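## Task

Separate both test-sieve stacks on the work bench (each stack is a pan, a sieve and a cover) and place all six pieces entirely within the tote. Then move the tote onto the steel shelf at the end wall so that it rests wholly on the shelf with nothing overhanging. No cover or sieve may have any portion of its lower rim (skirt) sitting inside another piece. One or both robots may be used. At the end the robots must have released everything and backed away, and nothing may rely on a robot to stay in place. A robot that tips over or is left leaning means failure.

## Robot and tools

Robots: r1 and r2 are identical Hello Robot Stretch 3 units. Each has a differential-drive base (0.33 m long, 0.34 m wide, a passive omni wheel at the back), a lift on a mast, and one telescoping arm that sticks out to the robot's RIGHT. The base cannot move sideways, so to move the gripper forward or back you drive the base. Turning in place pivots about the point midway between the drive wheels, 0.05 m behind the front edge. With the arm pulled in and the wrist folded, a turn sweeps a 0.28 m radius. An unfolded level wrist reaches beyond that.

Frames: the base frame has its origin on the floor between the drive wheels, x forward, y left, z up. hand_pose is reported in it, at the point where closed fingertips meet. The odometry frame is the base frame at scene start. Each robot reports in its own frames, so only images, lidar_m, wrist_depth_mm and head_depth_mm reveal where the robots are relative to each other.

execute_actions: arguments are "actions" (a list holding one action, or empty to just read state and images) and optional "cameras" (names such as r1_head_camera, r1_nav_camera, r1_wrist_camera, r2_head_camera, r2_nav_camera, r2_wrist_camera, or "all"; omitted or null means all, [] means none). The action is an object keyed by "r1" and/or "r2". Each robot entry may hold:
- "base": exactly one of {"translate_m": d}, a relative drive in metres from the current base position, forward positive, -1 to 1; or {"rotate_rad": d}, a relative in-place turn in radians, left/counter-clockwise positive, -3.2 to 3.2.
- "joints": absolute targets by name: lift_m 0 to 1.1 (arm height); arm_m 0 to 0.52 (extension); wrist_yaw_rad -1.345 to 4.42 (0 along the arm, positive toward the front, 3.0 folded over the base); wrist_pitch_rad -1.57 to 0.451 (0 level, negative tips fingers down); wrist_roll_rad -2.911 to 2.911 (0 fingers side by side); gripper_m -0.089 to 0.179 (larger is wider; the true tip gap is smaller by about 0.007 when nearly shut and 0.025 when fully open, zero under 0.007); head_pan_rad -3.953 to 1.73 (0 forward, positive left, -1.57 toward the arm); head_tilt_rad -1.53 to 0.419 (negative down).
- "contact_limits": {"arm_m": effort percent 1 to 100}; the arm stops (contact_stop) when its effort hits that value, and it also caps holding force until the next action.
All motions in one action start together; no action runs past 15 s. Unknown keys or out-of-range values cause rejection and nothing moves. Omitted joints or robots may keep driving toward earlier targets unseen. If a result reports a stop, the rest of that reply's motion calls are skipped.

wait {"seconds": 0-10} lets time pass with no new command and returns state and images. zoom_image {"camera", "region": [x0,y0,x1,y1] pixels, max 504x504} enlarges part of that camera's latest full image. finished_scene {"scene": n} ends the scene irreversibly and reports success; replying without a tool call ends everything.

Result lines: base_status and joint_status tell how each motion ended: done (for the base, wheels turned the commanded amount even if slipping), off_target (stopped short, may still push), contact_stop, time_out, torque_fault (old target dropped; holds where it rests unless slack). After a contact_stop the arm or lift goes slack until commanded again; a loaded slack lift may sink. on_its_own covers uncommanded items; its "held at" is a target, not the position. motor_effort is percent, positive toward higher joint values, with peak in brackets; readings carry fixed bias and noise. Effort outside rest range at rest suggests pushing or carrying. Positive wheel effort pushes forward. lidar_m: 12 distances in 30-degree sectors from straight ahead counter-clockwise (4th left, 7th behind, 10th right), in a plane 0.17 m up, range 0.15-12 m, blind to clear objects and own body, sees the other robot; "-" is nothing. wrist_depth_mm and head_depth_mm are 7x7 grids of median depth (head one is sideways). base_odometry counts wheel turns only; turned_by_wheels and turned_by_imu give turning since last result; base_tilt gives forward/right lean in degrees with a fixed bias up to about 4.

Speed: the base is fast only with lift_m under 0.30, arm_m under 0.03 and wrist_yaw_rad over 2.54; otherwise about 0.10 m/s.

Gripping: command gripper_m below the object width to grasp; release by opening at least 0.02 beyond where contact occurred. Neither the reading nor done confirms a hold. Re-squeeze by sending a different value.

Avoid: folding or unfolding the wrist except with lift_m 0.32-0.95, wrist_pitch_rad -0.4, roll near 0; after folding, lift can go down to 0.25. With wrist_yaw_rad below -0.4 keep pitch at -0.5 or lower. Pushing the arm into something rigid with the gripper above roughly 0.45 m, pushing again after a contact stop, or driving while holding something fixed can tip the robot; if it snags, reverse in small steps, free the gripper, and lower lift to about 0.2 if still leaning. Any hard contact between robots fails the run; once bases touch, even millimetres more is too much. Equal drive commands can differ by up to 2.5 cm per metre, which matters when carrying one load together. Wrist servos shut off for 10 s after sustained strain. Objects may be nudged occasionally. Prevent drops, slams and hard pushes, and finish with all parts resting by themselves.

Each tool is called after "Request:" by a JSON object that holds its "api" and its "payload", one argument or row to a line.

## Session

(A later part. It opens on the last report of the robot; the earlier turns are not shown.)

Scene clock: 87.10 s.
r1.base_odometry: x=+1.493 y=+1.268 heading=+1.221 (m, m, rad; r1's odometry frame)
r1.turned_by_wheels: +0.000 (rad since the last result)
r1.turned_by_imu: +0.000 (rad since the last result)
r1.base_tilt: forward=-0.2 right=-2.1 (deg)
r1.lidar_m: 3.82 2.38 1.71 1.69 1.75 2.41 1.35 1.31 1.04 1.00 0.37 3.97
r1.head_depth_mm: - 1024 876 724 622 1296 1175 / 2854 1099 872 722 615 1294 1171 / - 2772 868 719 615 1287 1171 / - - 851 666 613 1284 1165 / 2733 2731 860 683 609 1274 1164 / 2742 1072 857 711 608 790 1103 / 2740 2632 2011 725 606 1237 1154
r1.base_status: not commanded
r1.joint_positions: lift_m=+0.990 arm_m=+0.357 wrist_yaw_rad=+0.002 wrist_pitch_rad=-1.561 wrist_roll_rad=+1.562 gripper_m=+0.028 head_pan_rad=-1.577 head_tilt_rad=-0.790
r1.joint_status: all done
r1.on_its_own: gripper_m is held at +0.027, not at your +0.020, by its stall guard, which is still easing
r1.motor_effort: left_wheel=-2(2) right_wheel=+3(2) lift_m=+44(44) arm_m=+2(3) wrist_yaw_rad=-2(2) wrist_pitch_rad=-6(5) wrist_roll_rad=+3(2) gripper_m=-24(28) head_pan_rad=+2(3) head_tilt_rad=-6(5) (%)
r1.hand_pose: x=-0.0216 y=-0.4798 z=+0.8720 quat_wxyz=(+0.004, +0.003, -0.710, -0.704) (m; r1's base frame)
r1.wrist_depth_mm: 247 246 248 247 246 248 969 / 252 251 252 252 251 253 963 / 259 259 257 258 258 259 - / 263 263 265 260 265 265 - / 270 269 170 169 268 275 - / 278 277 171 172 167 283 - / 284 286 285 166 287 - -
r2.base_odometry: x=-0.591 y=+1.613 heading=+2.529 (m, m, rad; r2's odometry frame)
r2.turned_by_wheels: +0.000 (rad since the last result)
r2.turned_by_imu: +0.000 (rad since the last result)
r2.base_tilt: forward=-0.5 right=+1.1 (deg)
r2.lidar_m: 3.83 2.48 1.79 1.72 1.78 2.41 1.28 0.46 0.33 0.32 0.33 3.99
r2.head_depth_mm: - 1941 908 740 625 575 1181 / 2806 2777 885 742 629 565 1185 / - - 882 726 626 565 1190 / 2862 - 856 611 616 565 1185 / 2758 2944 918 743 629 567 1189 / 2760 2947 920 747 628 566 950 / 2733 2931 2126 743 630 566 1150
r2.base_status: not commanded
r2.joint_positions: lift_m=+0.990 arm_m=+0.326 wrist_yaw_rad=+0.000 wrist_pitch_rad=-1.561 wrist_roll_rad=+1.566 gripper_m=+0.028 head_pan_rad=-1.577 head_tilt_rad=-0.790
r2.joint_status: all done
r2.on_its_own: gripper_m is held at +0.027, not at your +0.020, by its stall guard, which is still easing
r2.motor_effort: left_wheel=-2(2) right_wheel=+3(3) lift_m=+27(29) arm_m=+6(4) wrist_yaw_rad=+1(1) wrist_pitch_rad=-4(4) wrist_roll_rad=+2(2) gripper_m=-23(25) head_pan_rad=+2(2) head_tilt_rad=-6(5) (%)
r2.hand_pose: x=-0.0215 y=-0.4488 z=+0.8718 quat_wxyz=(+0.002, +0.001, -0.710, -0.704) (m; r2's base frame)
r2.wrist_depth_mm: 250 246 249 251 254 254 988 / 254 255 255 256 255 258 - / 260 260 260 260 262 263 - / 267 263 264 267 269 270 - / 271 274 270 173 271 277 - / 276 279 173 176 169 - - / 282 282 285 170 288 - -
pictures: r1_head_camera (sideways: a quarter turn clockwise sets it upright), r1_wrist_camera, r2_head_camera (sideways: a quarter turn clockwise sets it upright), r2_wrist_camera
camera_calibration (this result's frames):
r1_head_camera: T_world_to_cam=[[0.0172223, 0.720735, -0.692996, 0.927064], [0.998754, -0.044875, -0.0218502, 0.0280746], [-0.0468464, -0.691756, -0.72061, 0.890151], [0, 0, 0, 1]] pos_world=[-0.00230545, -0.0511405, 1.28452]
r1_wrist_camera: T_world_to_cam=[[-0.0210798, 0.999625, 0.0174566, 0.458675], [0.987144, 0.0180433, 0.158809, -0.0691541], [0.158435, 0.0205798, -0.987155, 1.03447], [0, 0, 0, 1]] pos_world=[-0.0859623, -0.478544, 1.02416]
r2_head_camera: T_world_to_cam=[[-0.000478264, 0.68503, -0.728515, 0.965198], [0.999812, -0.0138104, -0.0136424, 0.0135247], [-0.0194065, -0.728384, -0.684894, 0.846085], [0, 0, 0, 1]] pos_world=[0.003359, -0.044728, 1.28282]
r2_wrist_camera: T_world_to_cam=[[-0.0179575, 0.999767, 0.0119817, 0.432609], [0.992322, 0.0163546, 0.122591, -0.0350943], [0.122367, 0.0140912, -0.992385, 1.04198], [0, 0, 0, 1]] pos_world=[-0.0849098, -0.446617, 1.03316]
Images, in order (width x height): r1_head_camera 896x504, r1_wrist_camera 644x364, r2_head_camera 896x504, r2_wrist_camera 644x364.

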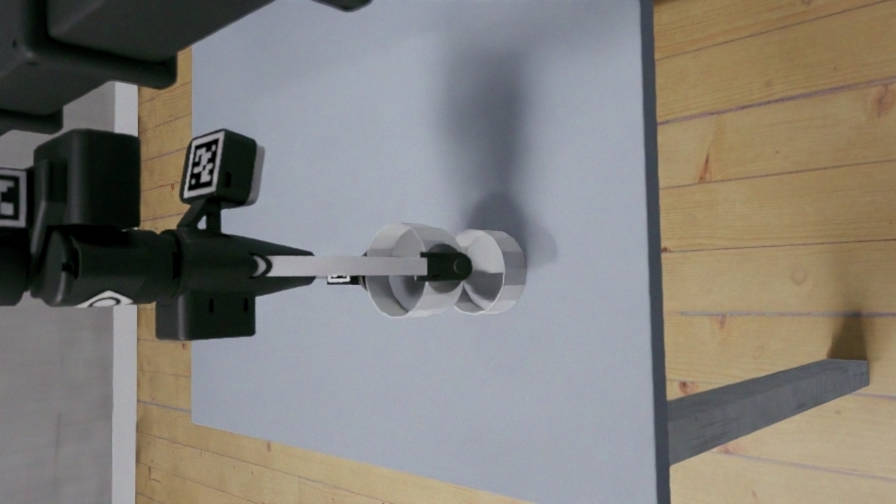

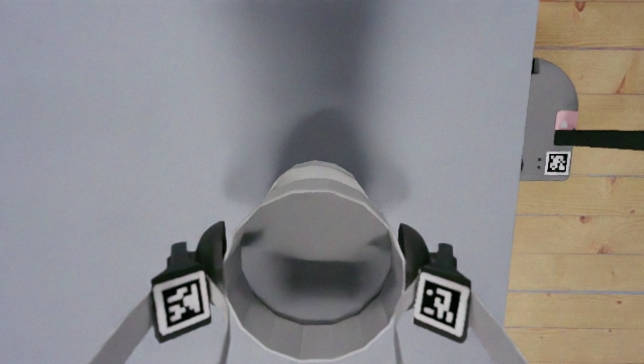

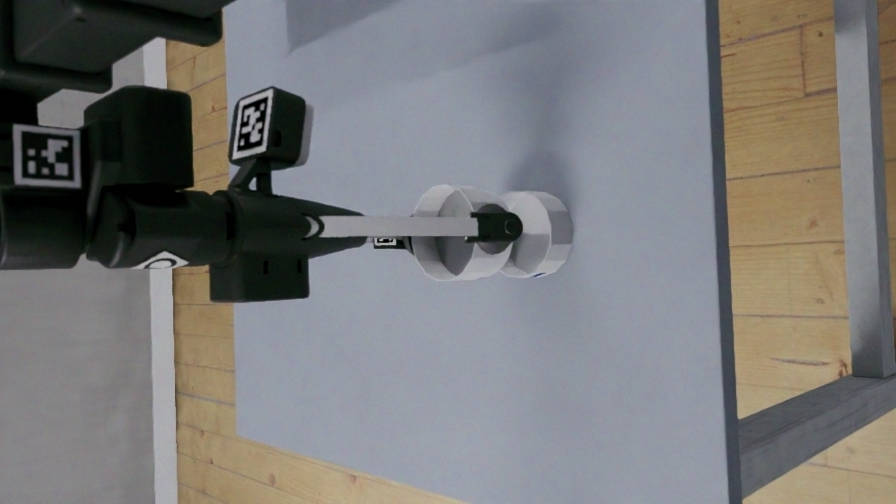

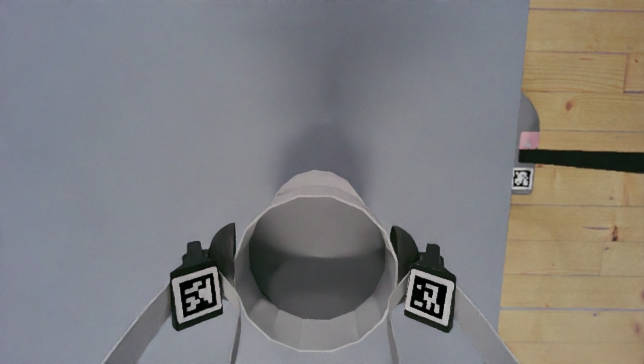

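Request:
{"api": "execute_actions", "payload": {
  "actions": [
    {"r1":{"base":{"translate_m":-0.625},"joints":{"lift_m":1.08,"arm_m":0.513,"head_tilt_rad":-0.65}},"r2":{"base":{"translate_m":-0.55},"joints":{"lift_m":1.08,"head_tilt_rad":-0.65}}}
  ],
  "cameras": ["r1_wrist_camera","r1_head_camera"]
}}

Request:
{"api": "execute_actions", "payload": {
  "actions": [
    {"r1":{"joints":{"lift_m":1.0}},"r2":{"joints":{"arm_m":0.44}}}
  ],
  "cameras": ["r1_wrist_camera","r2_wrist_camera","r1_head_camera","r2_head_camera","r1_nav_camera"]
}}

Scene clock: 95.93 s.
r1.base_odometry: x=+1.279 y=+0.681 heading=+1.221 (m, m, rad; r1's odometry frame)
r1.turned_by_wheels: +0.000 (rad since the last result)
r1.turned_by_imu: +0.001 (rad since the last result)
r1.base_tilt: forward=+0.0 right=-2.2 (deg)
r1.lidar_m: 4.44 2.35 1.75 1.69 1.76 2.42 4.34 0.73 1.04 1.00 1.04 0.83
r1.head_depth_mm: 2716 3008 1093 847 693 584 1242 / 2696 3020 1084 846 689 584 1208 / 2694 3036 1083 818 686 583 1200 / - 2995 866 809 662 582 1202 / 2636 2977 934 831 652 579 1201 / 752 907 948 826 650 578 1198 / 2603 2938 1062 756 648 578 1196
r1.base_status: done
r1.joint_positions: lift_m=+1.080 arm_m=+0.513 wrist_yaw_rad=+0.002 wrist_pitch_rad=-1.561 wrist_roll_rad=+1.563 gripper_m=+0.041 head_pan_rad=-1.577 head_tilt_rad=-0.655
r1.joint_status: all done
r1.on_its_own: gripper_m is held at +0.040, not at your +0.020, by its stall guard, which is not easing now
r1.motor_effort: left_wheel=-2(6) right_wheel=+2(3) lift_m=+44(50) arm_m=+2(3) wrist_yaw_rad=-2(2) wrist_pitch_rad=-6(5) wrist_roll_rad=+2(3) gripper_m=-19(22) head_pan_rad=+2(2) head_tilt_rad=+2(15) (%)
r1.hand_pose: x=-0.0216 y=-0.6357 z=+0.9620 quat_wxyz=(+0.004, +0.003, -0.710, -0.704) (m; r1's base frame)
r1.wrist_depth_mm: 328 328 324 328 332 331 331 / 336 337 335 338 339 338 339 / 259 261 259 259 262 342 349 / 319 351 347 342 353 351 356 / 317 344 172 170 319 361 367 / 318 367 173 174 166 371 377 / 319 372 367 166 360 379 -
r2.base_odometry: x=-0.142 y=+1.296 heading=+2.529 (m, m, rad; r2's odometry frame)
r2.turned_by_wheels: +0.000 (rad since the last result)
r2.turned_by_imu: +0.000 (rad since the last result)
r2.base_tilt: forward=-0.6 right=+1.0 (deg)
r2.lidar_m: 4.38 2.47 1.78 1.71 1.77 2.40 4.33 0.47 0.34 0.33 0.34 0.45
r2.head_depth_mm: 2772 3000 2834 870 704 592 1176 / - 2983 1106 875 705 591 540 / - 3013 1106 785 650 592 542 / 2653 - 937 551 647 591 542 / 2651 2958 934 880 653 593 543 / 599 1370 894 823 649 595 545 / 625 2949 2905 882 674 597 533
r2.base_status: done
r2.joint_positions: lift_m=+1.080 arm_m=+0.326 wrist_yaw_rad=+0.000 wrist_pitch_rad=-1.561 wrist_roll_rad=+1.566 gripper_m=+0.040 head_pan_rad=-1.577 head_tilt_rad=-0.656
r2.joint_status: all done
r2.on_its_own: gripper_m is held at +0.039, not at your +0.020, by its stall guard, which is not easing now
r2.motor_effort: left_wheel=-1(5) right_wheel=+3(4) lift_m=+27(28) arm_m=+6(4) wrist_yaw_rad=+0(1) wrist_pitch_rad=-4(4) wrist_roll_rad=+2(2) gripper_m=-19(20) head_pan_rad=+2(2) head_tilt_rad=+3(20) (%)
r2.hand_pose: x=-0.0215 y=-0.4488 z=+0.9617 quat_wxyz=(+0.002, +0.001, -0.710, -0.704) (m; r2's base frame)
r2.wrist_depth_mm: 333 333 335 335 339 - - / 340 342 341 341 344 - - / 278 277 264 348 353 - - / 351 354 352 355 358 - - / 359 362 359 173 367 - - / 369 367 173 177 168 - - / 372 375 365 170 384 - -
pictures: r1_head_camera (sideways: a quarter turn clockwise sets it upright), r1_wrist_camera
camera_calibration (this result's frames):
r1_head_camera: T_world_to_cam=[[0.0165933, 0.621307, -0.783392, 1.04488], [0.998738, -0.0474431, -0.0164724, 0.0210767], [-0.0474009, -0.78213, -0.62131, 0.760994], [0, 0, 0, 1]] pos_world=[-0.00231636, -0.052996, 1.29171]
r1_wrist_camera: T_world_to_cam=[[-0.0205292, 0.999634, 0.0176125, 0.612838], [0.987153, 0.0174747, 0.158817, -0.0810032], [0.158451, 0.0206466, -0.987151, 1.12657], [0, 0, 0, 1]] pos_world=[-0.0859621, -0.634458, 1.11417]
Images, in order (width x height): r1_head_camera 896x504, r1_wrist_camera 644x364.

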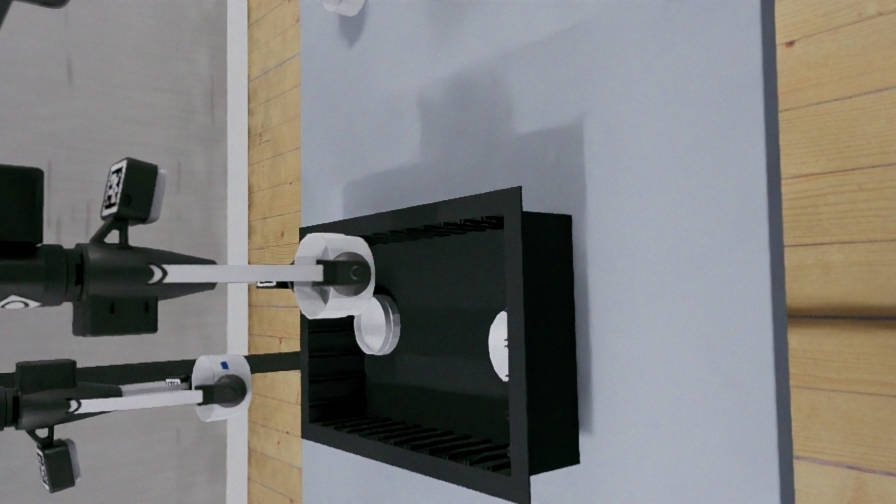

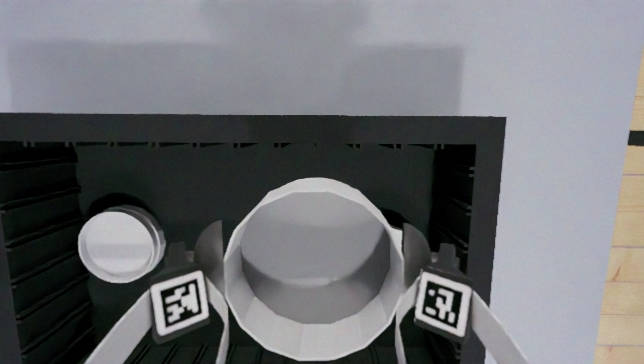

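Scene clock: 98.03 s.
r1.base_odometry: x=+1.279 y=+0.681 heading=+1.221 (m, m, rad; r1's odometry frame)
r1.turned_by_wheels: +0.000 (rad since the last result)
r1.turned_by_imu: -0.001 (rad since the last result)
r1.base_tilt: forward=-0.2 right=-2.1 (deg)
r1.lidar_m: 4.47 2.35 1.74 1.69 1.76 2.43 4.35 0.73 1.04 1.00 1.04 0.83
r1.head_depth_mm: 2653 - 1009 846 694 585 1230 / - 3075 1083 846 691 582 1202 / - 2974 1082 815 689 581 1207 / - - 940 763 660 581 1200 / 2707 2858 948 806 654 580 1199 / 663 814 930 829 650 579 1196 / 2565 2933 1061 755 648 576 1193
r1.base_status: not commanded
r1.joint_positions: lift_m=+1.000 arm_m=+0.513 wrist_yaw_rad=+0.002 wrist_pitch_rad=-1.561 wrist_roll_rad=+1.563 gripper_m=+0.041 head_pan_rad=-1.577 head_tilt_rad=-0.655
r1.joint_status: all done
r1.on_its_own: gripper_m is held at +0.040, not at your +0.020, by its stall guard, which is not easing now
r1.motor_effort: left_wheel=-2(2) right_wheel=+3(2) lift_m=+33(32) arm_m=+3(2) wrist_yaw_rad=-1(2) wrist_pitch_rad=-5(5) wrist_roll_rad=+2(2) gripper_m=-20(20) head_pan_rad=+2(2) head_tilt_rad=+2(2) (%)
r1.hand_pose: x=-0.0216 y=-0.6357 z=+0.8824 quat_wxyz=(+0.004, +0.003, -0.710, -0.704) (m; r1's base frame)
r1.wrist_depth_mm: 256 256 255 255 255 256 257 / 262 261 259 262 264 263 260 / 181 181 182 181 183 183 267 / 269 271 273 270 274 220 274 / 274 279 172 170 277 221 283 / 273 282 172 174 167 215 290 / 289 294 292 166 273 203 296
r2.base_odometry: x=-0.142 y=+1.296 heading=+2.529 (m, m, rad; r2's odometry frame)
r2.turned_by_wheels: +0.000 (rad since the last result)
r2.turned_by_imu: +0.000 (rad since the last result)
r2.base_tilt: forward=-0.5 right=+1.1 (deg)
r2.lidar_m: 4.39 2.47 1.79 1.71 1.77 2.40 4.34 0.47 0.34 0.33 0.34 0.45
r2.head_depth_mm: 2775 2979 2805 875 707 590 542 / 2759 3029 2816 875 705 591 542 / - 3075 2848 785 656 592 541 / - - 2908 821 654 592 543 / 2658 2922 1547 849 652 593 543 / 607 659 893 796 648 593 533 / 571 2875 2887 881 673 595 534
r2.base_status: not commanded
r2.joint_positions: lift_m=+1.080 arm_m=+0.440 wrist_yaw_rad=+0.000 wrist_pitch_rad=-1.561 wrist_roll_rad=+1.566 gripper_m=+0.040 head_pan_rad=-1.577 head_tilt_rad=-0.655
r2.joint_status: all done
r2.on_its_own: gripper_m is held at +0.039, not at your +0.020, by its stall guard, which is not easing now
r2.motor_effort: left_wheel=-1(1) right_wheel=+2(3) lift_m=+27(27) arm_m=+5(5) wrist_yaw_rad=+0(0) wrist_pitch_rad=-4(4) wrist_roll_rad=+1(2) gripper_m=-18(19) head_pan_rad=+3(2) head_tilt_rad=+3(2) (%)
r2.hand_pose: x=-0.0215 y=-0.5628 z=+0.9617 quat_wxyz=(+0.002, +0.001, -0.710, -0.704) (m; r2's base frame)
r2.wrist_depth_mm: 331 335 339 338 338 336 - / 343 340 339 340 344 342 - / 263 261 266 265 347 349 - / 341 355 357 353 353 364 - / 337 354 362 173 303 367 - / 338 371 174 177 168 378 - / 320 264 369 171 353 388 -
pictures: r1_head_camera (sideways: a quarter turn clockwise sets it upright), r1_nav_camera (sideways: a quarter turn counterclockwise sets it upright), r1_wrist_camera, r2_head_camera (sideways: a quarter turn clockwise sets it upright), r2_wrist_camera
camera_calibration (this result's frames):
r1_head_camera: T_world_to_cam=[[0.0165933, 0.621307, -0.783392, 1.04488], [0.998738, -0.047443, -0.0164724, 0.0210767], [-0.0474008, -0.78213, -0.62131, 0.760994], [0, 0, 0, 1]] pos_world=[-0.00231636, -0.052996, 1.29171]
r1_nav_camera: T_world_to_cam=[[-0.0480176, -0.644591, 0.763018, -0.950169], [-0.998514, 0.0112793, -0.053309, 0.122599], [0.0257562, -0.764445, -0.644175, 0.793777], [0, 0, 0, 1]] pos_world=[0.0563477, -0.00705458, 1.24286]
r1_wrist_camera: T_world_to_cam=[[-0.0205291, 0.999634, 0.0176124, 0.614241], [0.987153, 0.0174746, 0.158817, -0.0683563], [0.158451, 0.0206465, -0.987151, 1.04796], [0, 0, 0, 1]] pos_world=[-0.0859621, -0.634459, 1.03453]
r2_head_camera: T_world_to_cam=[[-0.00113838, 0.581317, -0.813676, 1.07621], [0.999801, -0.0155504, -0.0125085, 0.0120509], [-0.0199244, -0.813528, -0.581184, 0.711179], [0, 0, 0, 1]] pos_world=[0.00334649, -0.0468661, 1.28916]
r2_wrist_camera: T_world_to_cam=[[-0.0175192, 0.999775, 0.0119894, 0.545473], [0.992329, 0.0159185, 0.122595, -0.0445129], [0.122377, 0.0140452, -0.992384, 1.13287], [0, 0, 0, 1]] pos_world=[-0.0849093, -0.560552, 1.12316]
Images, in order (width x height): r1_head_camera 896x504, r1_nav_camera 672x504, r1_wrist_camera 644x364, r2_head_camera 896x504, r2_wrist_camera 644x364.

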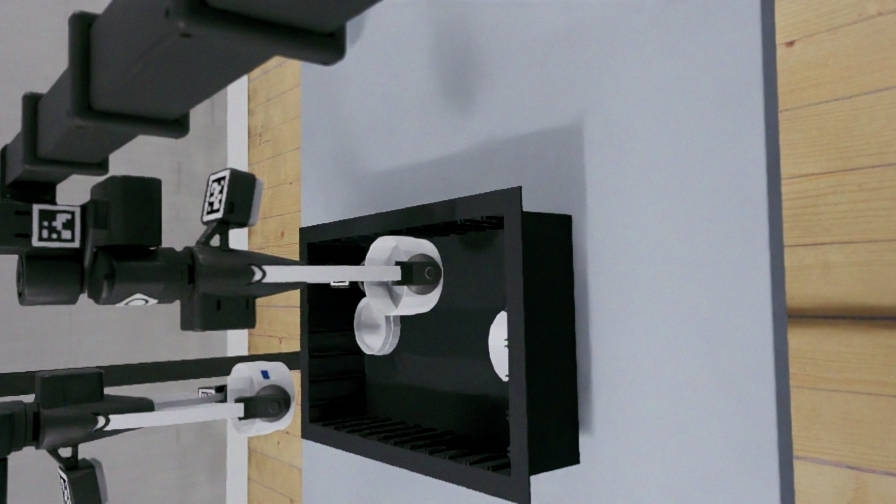

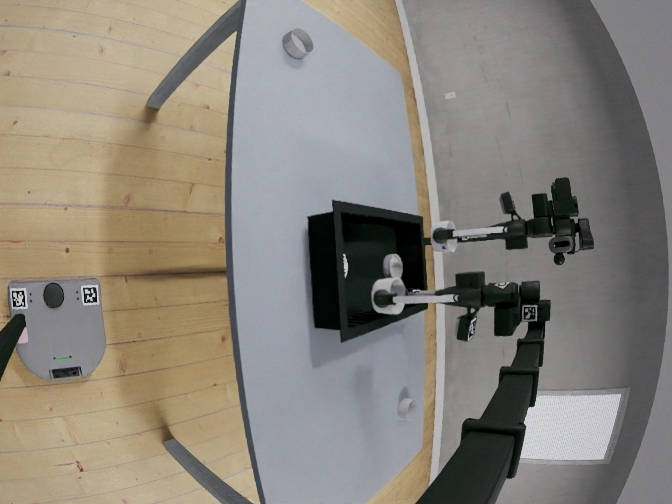

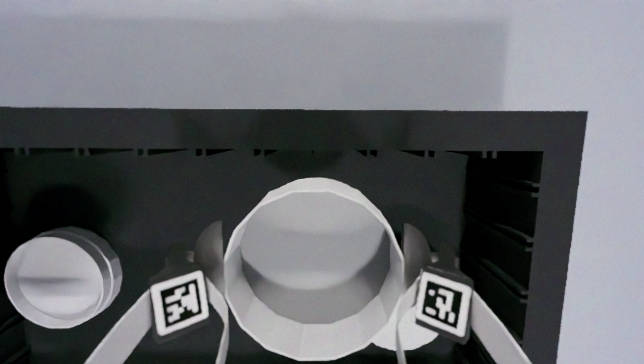

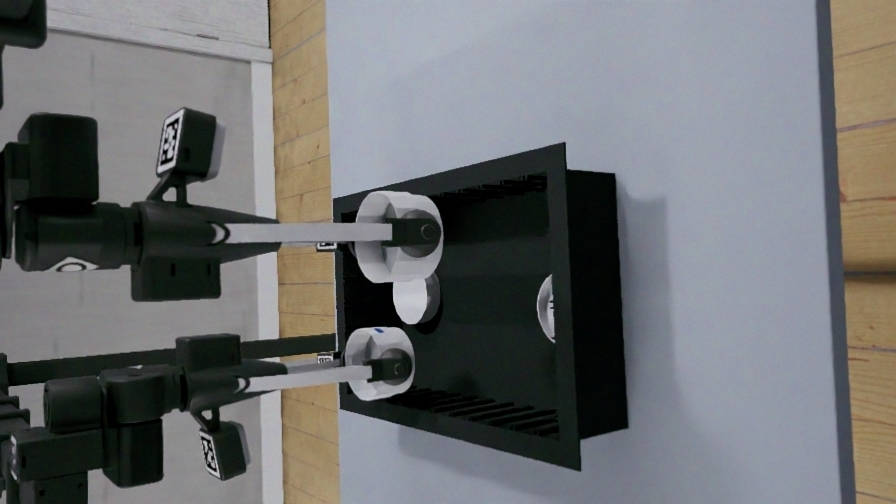

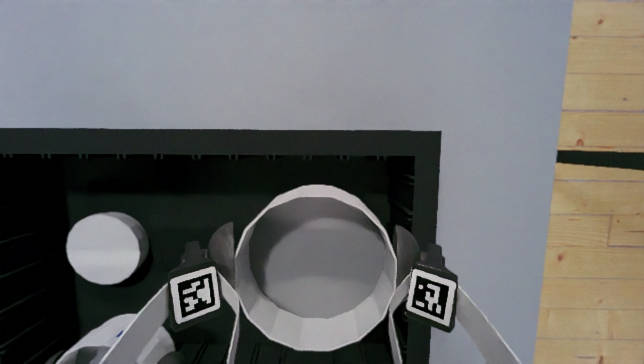

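Request:
{"api": "execute_actions", "payload": {
  "actions": [
    {"r1":{"base":{"translate_m":-0.008},"joints":{"lift_m":0.908}},"r2":{"joints":{"arm_m":0.475,"lift_m":1.03}}}
  ],
  "cameras": ["r1_wrist_camera","r2_wrist_camera","r1_head_camera"]
}}

Request:
{"api": "execute_actions", "payload": {
  "actions": [
    {"r1":{"joints":{"gripper_m":0.095}}}
  ],
  "cameras": []
}}

Request:
{"api": "execute_actions", "payload": {
  "actions": [
    {"r1":{"joints":{"lift_m":1.03}},"r2":{"joints":{"lift_m":0.99}}}
  ],
  "cameras": ["r1_wrist_camera","r2_wrist_camera","r2_head_camera"]
}}

Scene clock: 101.00 s.
r1.base_odometry: x=+1.276 y=+0.673 heading=+1.221 (m, m, rad; r1's odometry frame)
r1.turned_by_wheels: +0.000 (rad since the last result)
r1.turned_by_imu: -0.001 (rad since the last result)
r1.base_tilt: forward=+0.0 right=-2.3 (deg)
r1.lidar_m: 4.45 2.35 1.75 1.69 1.76 2.42 4.34 0.72 1.03 1.00 1.04 0.84
r1.head_depth_mm: 2711 2989 1135 - - 575 1228 / 2701 2938 - 821 688 585 1215 / 2664 - 1024 844 691 581 1210 / 2663 - 958 771 660 583 1212 / 2671 2963 951 827 653 579 1203 / 1249 767 823 827 649 579 1199 / 598 2923 1063 748 647 577 1191
r1.base_status: done
r1.joint_positions: lift_m=+0.908 arm_m=+0.513 wrist_yaw_rad=+0.002 wrist_pitch_rad=-1.566 wrist_roll_rad=+1.563 gripper_m=+0.041 head_pan_rad=-1.577 head_tilt_rad=-0.655
r1.joint_status: all done
r1.on_its_own: gripper_m is held at +0.040, not at your +0.020, by its stall guard, which is not easing now
r1.motor_effort: left_wheel=-3(8) right_wheel=+3(6) lift_m=+23(33) arm_m=+2(3) wrist_yaw_rad=-2(2) wrist_pitch_rad=-3(5) wrist_roll_rad=+2(2) gripper_m=-18(20) head_pan_rad=+1(2) head_tilt_rad=+2(3) (%)
r1.hand_pose: x=-0.0216 y=-0.6345 z=+0.7908 quat_wxyz=(+0.004, +0.003, -0.708, -0.706) (m; r1's base frame)
r1.wrist_depth_mm: 171 171 171 172 172 173 171 / 174 175 175 176 176 176 176 / 93 93 93 94 94 94 94 / 95 95 95 95 95 96 96 / 186 186 168 168 186 186 147 / 190 189 171 173 167 190 146 / 195 196 195 165 175 185 147
r2.base_odometry: x=-0.142 y=+1.296 heading=+2.529 (m, m, rad; r2's odometry frame)
r2.turned_by_wheels: +0.000 (rad since the last result)
r2.turned_by_imu: +0.001 (rad since the last result)
r2.base_tilt: forward=-0.5 right=+0.9 (deg)
r2.lidar_m: 4.39 2.47 1.78 1.71 1.78 2.40 4.31 0.47 0.34 0.33 0.34 0.46
r2.head_depth_mm: - 3123 2842 872 706 590 542 / - 3007 2849 876 707 591 542 / - 3012 2849 787 652 593 541 / 2647 - 947 819 651 591 543 / 2702 2981 933 864 653 594 544 / 1216 656 737 795 647 593 533 / 1191 633 2769 887 674 595 533
r2.base_status: not commanded
r2.joint_positions: lift_m=+1.030 arm_m=+0.475 wrist_yaw_rad=+0.000 wrist_pitch_rad=-1.561 wrist_roll_rad=+1.566 gripper_m=+0.040 head_pan_rad=-1.577 head_tilt_rad=-0.655
r2.joint_status: all done
r2.on_its_own: gripper_m is held at +0.039, not at your +0.020, by its stall guard, which is not easing now
r2.motor_effort: left_wheel=-2(1) right_wheel=+3(3) lift_m=+12(24) arm_m=+5(4) wrist_yaw_rad=+0(0) wrist_pitch_rad=-4(4) wrist_roll_rad=+2(2) gripper_m=-18(19) head_pan_rad=+2(2) head_tilt_rad=+3(2) (%)
r2.hand_pose: x=-0.0215 y=-0.5978 z=+0.9127 quat_wxyz=(+0.002, +0.001, -0.710, -0.704) (m; r2's base frame)
r2.wrist_depth_mm: 288 289 289 290 289 292 291 / 292 297 295 295 296 296 299 / 214 217 215 216 217 300 306 / 294 306 302 303 306 246 311 / 293 309 309 174 302 248 322 / 293 295 174 178 168 322 326 / 310 316 307 171 327 330 337
pictures: r1_head_camera (sideways: a quarter turn clockwise sets it upright), r1_wrist_camera, r2_wrist_camera
camera_calibration (this result's frames):
r1_head_camera: T_world_to_cam=[[0.0165928, 0.621307, -0.783392, 1.04488], [0.998738, -0.0474423, -0.0164724, 0.0210767], [-0.0474003, -0.78213, -0.62131, 0.760994], [0, 0, 0, 1]] pos_world=[-0.00231632, -0.052996, 1.29171]
r1_wrist_camera: T_world_to_cam=[[-0.020526, 0.999533, 0.022621, 0.610546], [0.987155, 0.0166758, 0.158895, -0.0544026], [0.158443, 0.0255918, -0.987036, 0.960588], [0, 0, 0, 1]] pos_world=[-0.0859628, -0.633937, 0.942968]
r2_wrist_camera: T_world_to_cam=[[-0.0175171, 0.999774, 0.0120544, 0.580984], [0.992329, 0.0159085, 0.122596, -0.037944], [0.122377, 0.0141094, -0.992383, 1.08468], [0, 0, 0, 1]] pos_world=[-0.0849093, -0.595553, 1.07406]
Images, in order (width x height): r1_head_camera 896x504, r1_wrist_camera 644x364, r2_wrist_camera 644x364.

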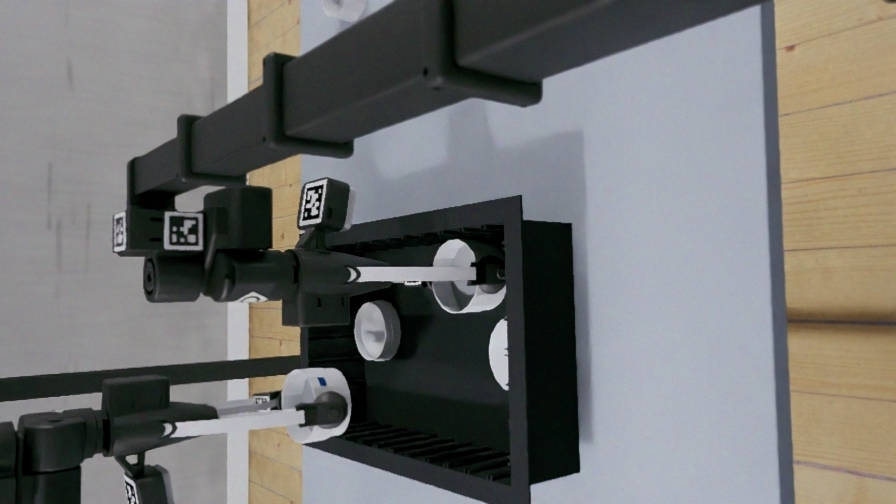

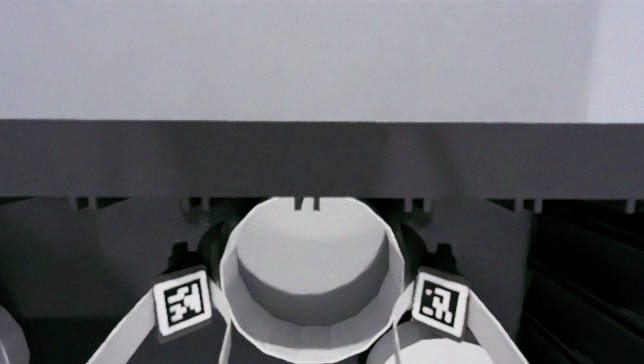

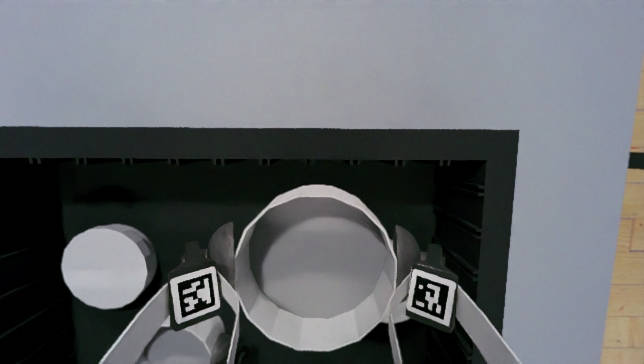

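Scene clock: 102.03 s.
r1.base_odometry: x=+1.276 y=+0.673 heading=+1.221 (m, m, rad; r1's odometry frame)
r1.turned_by_wheels: +0.000 (rad since the last result)
r1.turned_by_imu: +0.000 (rad since the last result)
r1.base_tilt: forward=-0.3 right=-2.2 (deg)
r1.lidar_m: 4.45 2.35 1.75 1.69 1.76 2.43 4.33 0.72 1.03 1.00 1.04 0.83
r1.head_depth_mm: 2686 2965 1136 - - 573 1230 / 2702 2942 - 820 690 584 1200 / 2675 - 1002 840 689 581 1203 / 2689 - 953 773 662 582 1204 / 2666 2937 948 828 653 580 1200 / 1242 770 823 831 649 578 1204 / 597 2933 1063 748 648 577 1195
r1.base_status: not commanded
r1.joint_positions: lift_m=+0.908 arm_m=+0.513 wrist_yaw_rad=+0.002 wrist_pitch_rad=-1.566 wrist_roll_rad=+1.563 gripper_m=+0.095 head_pan_rad=-1.577 head_tilt_rad=-0.655
r1.joint_status: all done
r1.motor_effort: left_wheel=-2(2) right_wheel=+2(3) lift_m=+31(31) arm_m=+2(3) wrist_yaw_rad=-2(2) wrist_pitch_rad=-3(3) wrist_roll_rad=+2(2) gripper_m=+0(76) head_pan_rad=+3(2) head_tilt_rad=+2(2) (%)
r1.hand_pose: x=-0.0216 y=-0.6345 z=+0.7906 quat_wxyz=(+0.004, +0.003, -0.708, -0.706) (m; r1's base frame)
r1.wrist_depth_mm: 170 169 170 171 170 172 172 / 174 173 174 175 175 175 176 / 92 92 93 92 93 93 93 / 94 94 94 94 94 94 95 / 184 185 168 167 184 185 146 / 188 187 169 171 167 190 146 / 193 196 194 165 174 180 147
r2.base_odometry: x=-0.142 y=+1.296 heading=+2.529 (m, m, rad; r2's odometry frame)
r2.turned_by_wheels: +0.000 (rad since the last result)
r2.turned_by_imu: +0.000 (rad since the last result)
r2.base_tilt: forward=-0.5 right=+1.0 (deg)
r2.lidar_m: 4.38 2.46 1.78 1.71 1.77 2.39 4.33 0.47 0.34 0.32 0.34 0.45
r2.head_depth_mm: - 3093 2883 875 705 592 542 / - 3027 2827 882 706 591 542 / - 3033 2850 785 654 591 542 / 2633 - 943 815 653 593 543 / 2705 2970 935 865 651 592 544 / 1210 653 734 796 649 595 534 / 1184 631 2736 885 670 595 534
r2.base_status: not commanded
r2.joint_positions: lift_m=+1.030 arm_m=+0.475 wrist_yaw_rad=+0.000 wrist_pitch_rad=-1.561 wrist_roll_rad=+1.566 gripper_m=+0.040 head_pan_rad=-1.577 head_tilt_rad=-0.655
r2.joint_status: not commanded
r2.on_its_own: gripper_m is held at +0.039, not at your +0.020, by its stall guard, which is not easing now
r2.motor_effort: left_wheel=-2(2) right_wheel=+2(3) lift_m=+12(12) arm_m=+5(5) wrist_yaw_rad=-1(0) wrist_pitch_rad=-4(4) wrist_roll_rad=+1(2) gripper_m=-19(18) head_pan_rad=+1(2) head_tilt_rad=+2(4) (%)
r2.hand_pose: x=-0.0215 y=-0.5978 z=+0.9127 quat_wxyz=(+0.002, +0.001, -0.710, -0.704) (m; r2's base frame)
r2.wrist_depth_mm: 287 286 286 288 288 292 293 / 293 293 294 299 296 298 302 / 215 214 215 215 218 301 304 / 295 305 302 303 303 247 311 / 293 306 307 173 297 248 316 / 296 296 173 176 168 321 325 / 305 308 304 171 325 329 334
pictures: none
No camera images: the call's "cameras" was empty. Leave "cameras" out to get every camera's image.

Scene clock: 103.97 s.
r1.base_odometry: x=+1.276 y=+0.673 heading=+1.221 (m, m, rad; r1's odometry frame)
r1.turned_by_wheels: +0.000 (rad since the last result)
r1.turned_by_imu: +0.000 (rad since the last result)
r1.base_tilt: forward=-0.3 right=-2.1 (deg)
r1.lidar_m: 4.45 2.35 1.75 1.69 1.76 2.42 4.32 0.72 1.03 1.00 1.04 0.83
r1.head_depth_mm: - 3075 1095 844 691 585 1234 / - 2986 1087 844 689 585 1210 / 2687 2992 1085 843 690 583 1199 / - 3050 972 766 660 581 1195 / 2681 2998 950 831 653 580 1199 / 1282 697 820 826 650 579 1198 / 602 2807 1063 748 647 576 1193
r1.base_status: not commanded
r1.joint_positions: lift_m=+1.030 arm_m=+0.513 wrist_yaw_rad=+0.002 wrist_pitch_rad=-1.566 wrist_roll_rad=+1.563 gripper_m=+0.095 head_pan_rad=-1.577 head_tilt_rad=-0.655
r1.joint_status: all done
r1.motor_effort: left_wheel=-3(2) right_wheel=+3(3) lift_m=+43(47) arm_m=+2(2) wrist_yaw_rad=-2(2) wrist_pitch_rad=-2(3) wrist_roll_rad=+2(2) gripper_m=+1(1) head_pan_rad=+2(3) head_tilt_rad=+3(2) (%)
r1.hand_pose: x=-0.0216 y=-0.6345 z=+0.9122 quat_wxyz=(+0.004, +0.003, -0.708, -0.706) (m; r1's base frame)
r1.wrist_depth_mm: 282 282 284 286 284 285 285 / 288 288 290 289 291 290 292 / 213 211 212 214 213 215 298 / 299 299 299 285 303 232 306 / 296 306 307 291 309 234 315 / 300 302 317 315 295 234 322 / 314 324 325 326 328 301 330
r2.base_odometry: x=-0.142 y=+1.296 heading=+2.529 (m, m, rad; r2's odometry frame)
r2.turned_by_wheels: +0.000 (rad since the last result)
r2.turned_by_imu: +0.000 (rad since the last result)
r2.base_tilt: forward=-0.6 right=+0.9 (deg)
r2.lidar_m: 4.40 2.47 1.78 1.71 1.77 2.40 4.33 0.47 0.34 0.33 0.34 0.45
r2.head_depth_mm: 2712 - 1103 873 703 590 542 / 2635 3100 2820 879 703 590 542 / 2645 3092 1084 784 651 592 541 / 2661 - 936 793 652 591 543 / 2716 2959 1558 867 654 594 544 / 592 655 891 819 648 593 533 / 574 2868 2869 884 674 594 535
r2.base_status: not commanded
r2.joint_positions: lift_m=+0.990 arm_m=+0.475 wrist_yaw_rad=+0.000 wrist_pitch_rad=-1.561 wrist_roll_rad=+1.566 gripper_m=+0.040 head_pan_rad=-1.577 head_tilt_rad=-0.655
r2.joint_status: all done
r2.on_its_own: gripper_m is held at +0.039, not at your +0.020, by its stall guard, which is not easing now
r2.motor_effort: left_wheel=-2(1) right_wheel=+3(3) lift_m=+12(14) arm_m=+4(5) wrist_yaw_rad=+0(1) wrist_pitch_rad=-4(4) wrist_roll_rad=+2(1) gripper_m=-19(19) head_pan_rad=+2(2) head_tilt_rad=+3(3) (%)
r2.hand_pose: x=-0.0215 y=-0.5978 z=+0.8727 quat_wxyz=(+0.002, +0.001, -0.710, -0.704) (m; r2's base frame)
r2.wrist_depth_mm: 250 251 253 253 252 252 253 / 254 257 253 257 258 259 258 / 175 175 176 176 177 177 265 / 263 264 266 178 268 183 271 / 265 269 267 173 269 194 275 / 252 265 173 177 169 191 281 / 281 262 282 171 273 194 290
pictures: r1_wrist_camera, r2_head_camera (sideways: a quarter turn clockwise sets it upright), r2_wrist_camera
camera_calibration (this result's frames):
r1_wrist_camera: T_world_to_cam=[[-0.0205258, 0.999537, 0.022461, 0.608004], [0.987155, 0.016701, 0.158892, -0.0736663], [0.158443, 0.0254339, -0.98704, 1.08028], [0, 0, 0, 1]] pos_world=[-0.0859628, -0.633967, 1.06432]
r2_head_camera: T_world_to_cam=[[-0.00113846, 0.581315, -0.813678, 1.07621], [0.999801, -0.0155503, -0.0125085, 0.0120508], [-0.0199243, -0.81353, -0.581181, 0.711176], [0, 0, 0, 1]] pos_world=[0.0033465, -0.0468662, 1.28916]
r2_wrist_camera: T_world_to_cam=[[-0.017517, 0.999774, 0.0120544, 0.581467], [0.992329, 0.0159084, 0.122596, -0.0330406], [0.122377, 0.0141094, -0.992383, 1.04498], [0, 0, 0, 1]] pos_world=[-0.0849093, -0.595554, 1.03407]
Images, in order (width x height): r1_wrist_camera 644x364, r2_head_camera 896x504, r2_wrist_camera 644x364.

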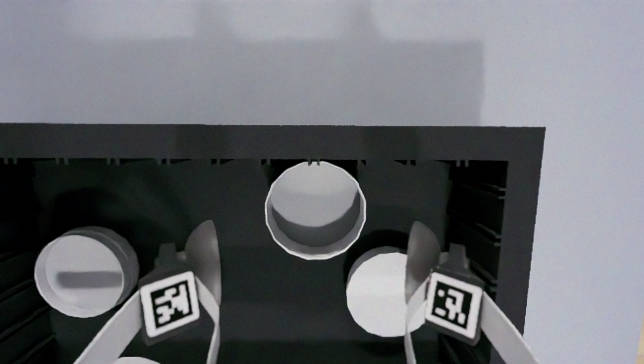

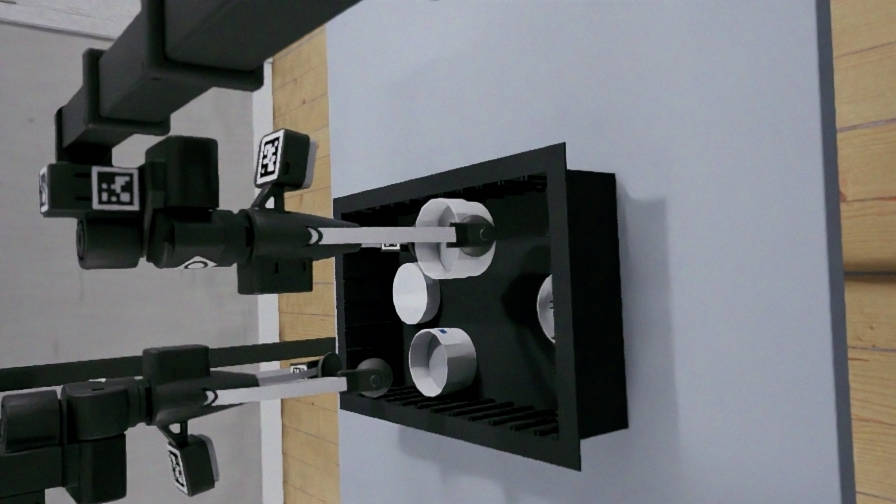

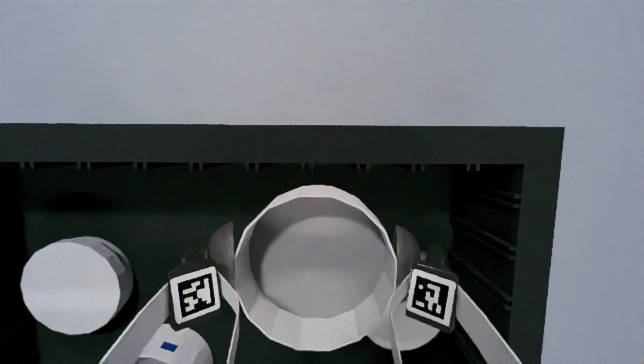

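Request:
{"api": "execute_actions", "payload": {
  "actions": [
    {"r2":{"joints":{"lift_m":0.908}},"r1":{"joints":{"arm_m":0.357,"gripper_m":0.105},"base":{"translate_m":0.633}}}
  ],
  "cameras": ["r2_wrist_camera","r2_head_camera"]
}}

Request:
{"api": "execute_actions", "payload": {
  "actions": [
    {"r2":{"joints":{"gripper_m":0.095}},"r1":{"joints":{"lift_m":0.94}}}
  ],
  "cameras": ["r1_wrist_camera","r2_head_camera"]
}}

Scene clock: 114.23 s.
r1.base_odometry: x=+1.493 y=+1.268 heading=+1.221 (m, m, rad; r1's odometry frame)
r1.turned_by_wheels: +0.000 (rad since the last result)
r1.turned_by_imu: -0.005 (rad since the last result)
r1.base_tilt: forward=-0.2 right=-2.2 (deg)
r1.lidar_m: 3.82 2.38 1.71 1.69 1.75 2.41 1.34 1.32 1.04 1.00 0.37 3.99
r1.head_depth_mm: - 3118 1090 848 692 585 1231 / - 2984 1087 845 689 583 1232 / - 3060 1038 842 690 583 1231 / - - 1019 837 666 580 1206 / 2711 2890 1032 834 683 579 1201 / 2640 2962 1068 839 682 579 778 / 2641 2914 2593 1947 680 578 1150
r1.base_status: done
r1.joint_positions: lift_m=+1.030 arm_m=+0.357 wrist_yaw_rad=+0.002 wrist_pitch_rad=-1.566 wrist_roll_rad=+1.563 gripper_m=+0.105 head_pan_rad=-1.577 head_tilt_rad=-0.655
r1.joint_status: all done
r1.motor_effort: left_wheel=-1(3) right_wheel=+1(7) lift_m=+43(42) arm_m=-2(3) wrist_yaw_rad=-2(2) wrist_pitch_rad=-2(2) wrist_roll_rad=+2(2) gripper_m=+1(47) head_pan_rad=+2(3) head_tilt_rad=+2(2) (%)
r1.hand_pose: x=-0.0216 y=-0.4790 z=+0.9122 quat_wxyz=(+0.004, +0.003, -0.708, -0.706) (m; r1's base frame)
r1.wrist_depth_mm: 282 283 285 287 285 - - / 289 290 288 290 290 290 - / 295 297 295 298 298 298 - / 299 305 304 303 308 - - / 309 310 313 310 314 - - / 321 320 317 323 321 - - / 323 327 327 330 328 - -
r2.base_odometry: x=-0.142 y=+1.296 heading=+2.529 (m, m, rad; r2's odometry frame)
r2.turned_by_wheels: +0.000 (rad since the last result)
r2.turned_by_imu: +0.002 (rad since the last result)
r2.base_tilt: forward=-0.5 right=+1.0 (deg)
r2.lidar_m: 4.38 2.47 1.79 1.71 1.77 2.40 4.33 0.47 0.34 0.32 0.34 0.45
r2.head_depth_mm: 2651 2904 3136 - 705 592 1178 / 2698 2924 1084 849 707 592 543 / 2736 2899 1971 789 654 593 541 / 2674 2968 - 844 655 593 543 / 2681 2985 2832 870 653 593 543 / 2704 2962 2837 816 648 593 544 / 2650 2972 2916 887 674 594 533
r2.base_status: not commanded
r2.joint_positions: lift_m=+0.909 arm_m=+0.475 wrist_yaw_rad=+0.000 wrist_pitch_rad=-1.569 wrist_roll_rad=+1.566 gripper_m=+0.040 head_pan_rad=-1.577 head_tilt_rad=-0.655
r2.joint_status: lift_m contact_stop (moved -0.081 of -0.082)
r2.on_its_own: gripper_m is held at +0.039, not at your +0.020, by its stall guard, which is not easing now; lift_m is slack since a contact_stop, until your next command for it
r2.motor_effort: left_wheel=-2(2) right_wheel=+4(3) lift_m=+19(18) arm_m=+5(5) wrist_yaw_rad=+0(1) wrist_pitch_rad=+0(4) wrist_roll_rad=+2(1) gripper_m=-17(19) head_pan_rad=+3(2) head_tilt_rad=+2(3) (%)
r2.hand_pose: x=-0.0215 y=-0.5959 z=+0.7915 quat_wxyz=(+0.002, +0.001, -0.708, -0.707) (m; r2's base frame)
r2.wrist_depth_mm: 175 175 174 175 178 177 178 / 176 177 178 180 180 180 181 / 94 95 96 96 96 97 97 / 183 116 157 149 98 115 99 / 186 188 187 169 188 189 129 / 191 191 171 174 169 192 129 / 192 196 197 168 187 179 129
pictures: r2_head_camera (sideways: a quarter turn clockwise sets it upright), r2_wrist_camera
camera_calibration (this result's frames):
r2_head_camera: T_world_to_cam=[[-0.0011386, 0.581282, -0.813701, 1.07624], [0.999801, -0.0155509, -0.0125081, 0.0120503], [-0.0199246, -0.813554, -0.581149, 0.711133], [0, 0, 0, 1]] pos_world=[0.00334649, -0.0468667, 1.28916]
r2_wrist_camera: T_world_to_cam=[[-0.0175127, 0.999655, 0.0195778, 0.57449], [0.992329, 0.0149811, 0.122712, -0.0237701], [0.122377, 0.0215767, -0.992249, 0.968796], [0, 0, 0, 1]] pos_world=[-0.0849092, -0.594839, 0.952956]
Images, in order (width x height): r2_head_camera 896x504, r2_wrist_camera 644x364.

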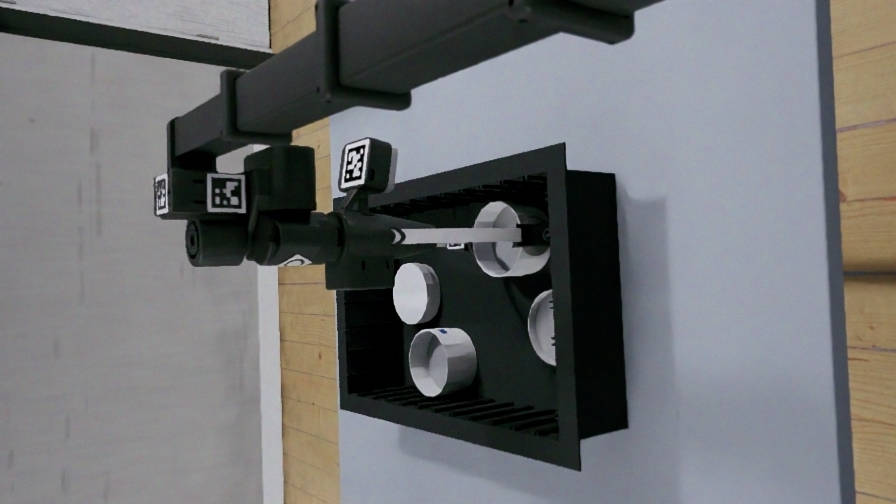

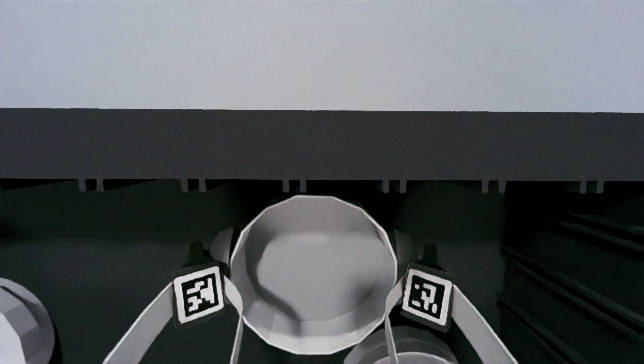

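not run: a stop came earlier in this reply.


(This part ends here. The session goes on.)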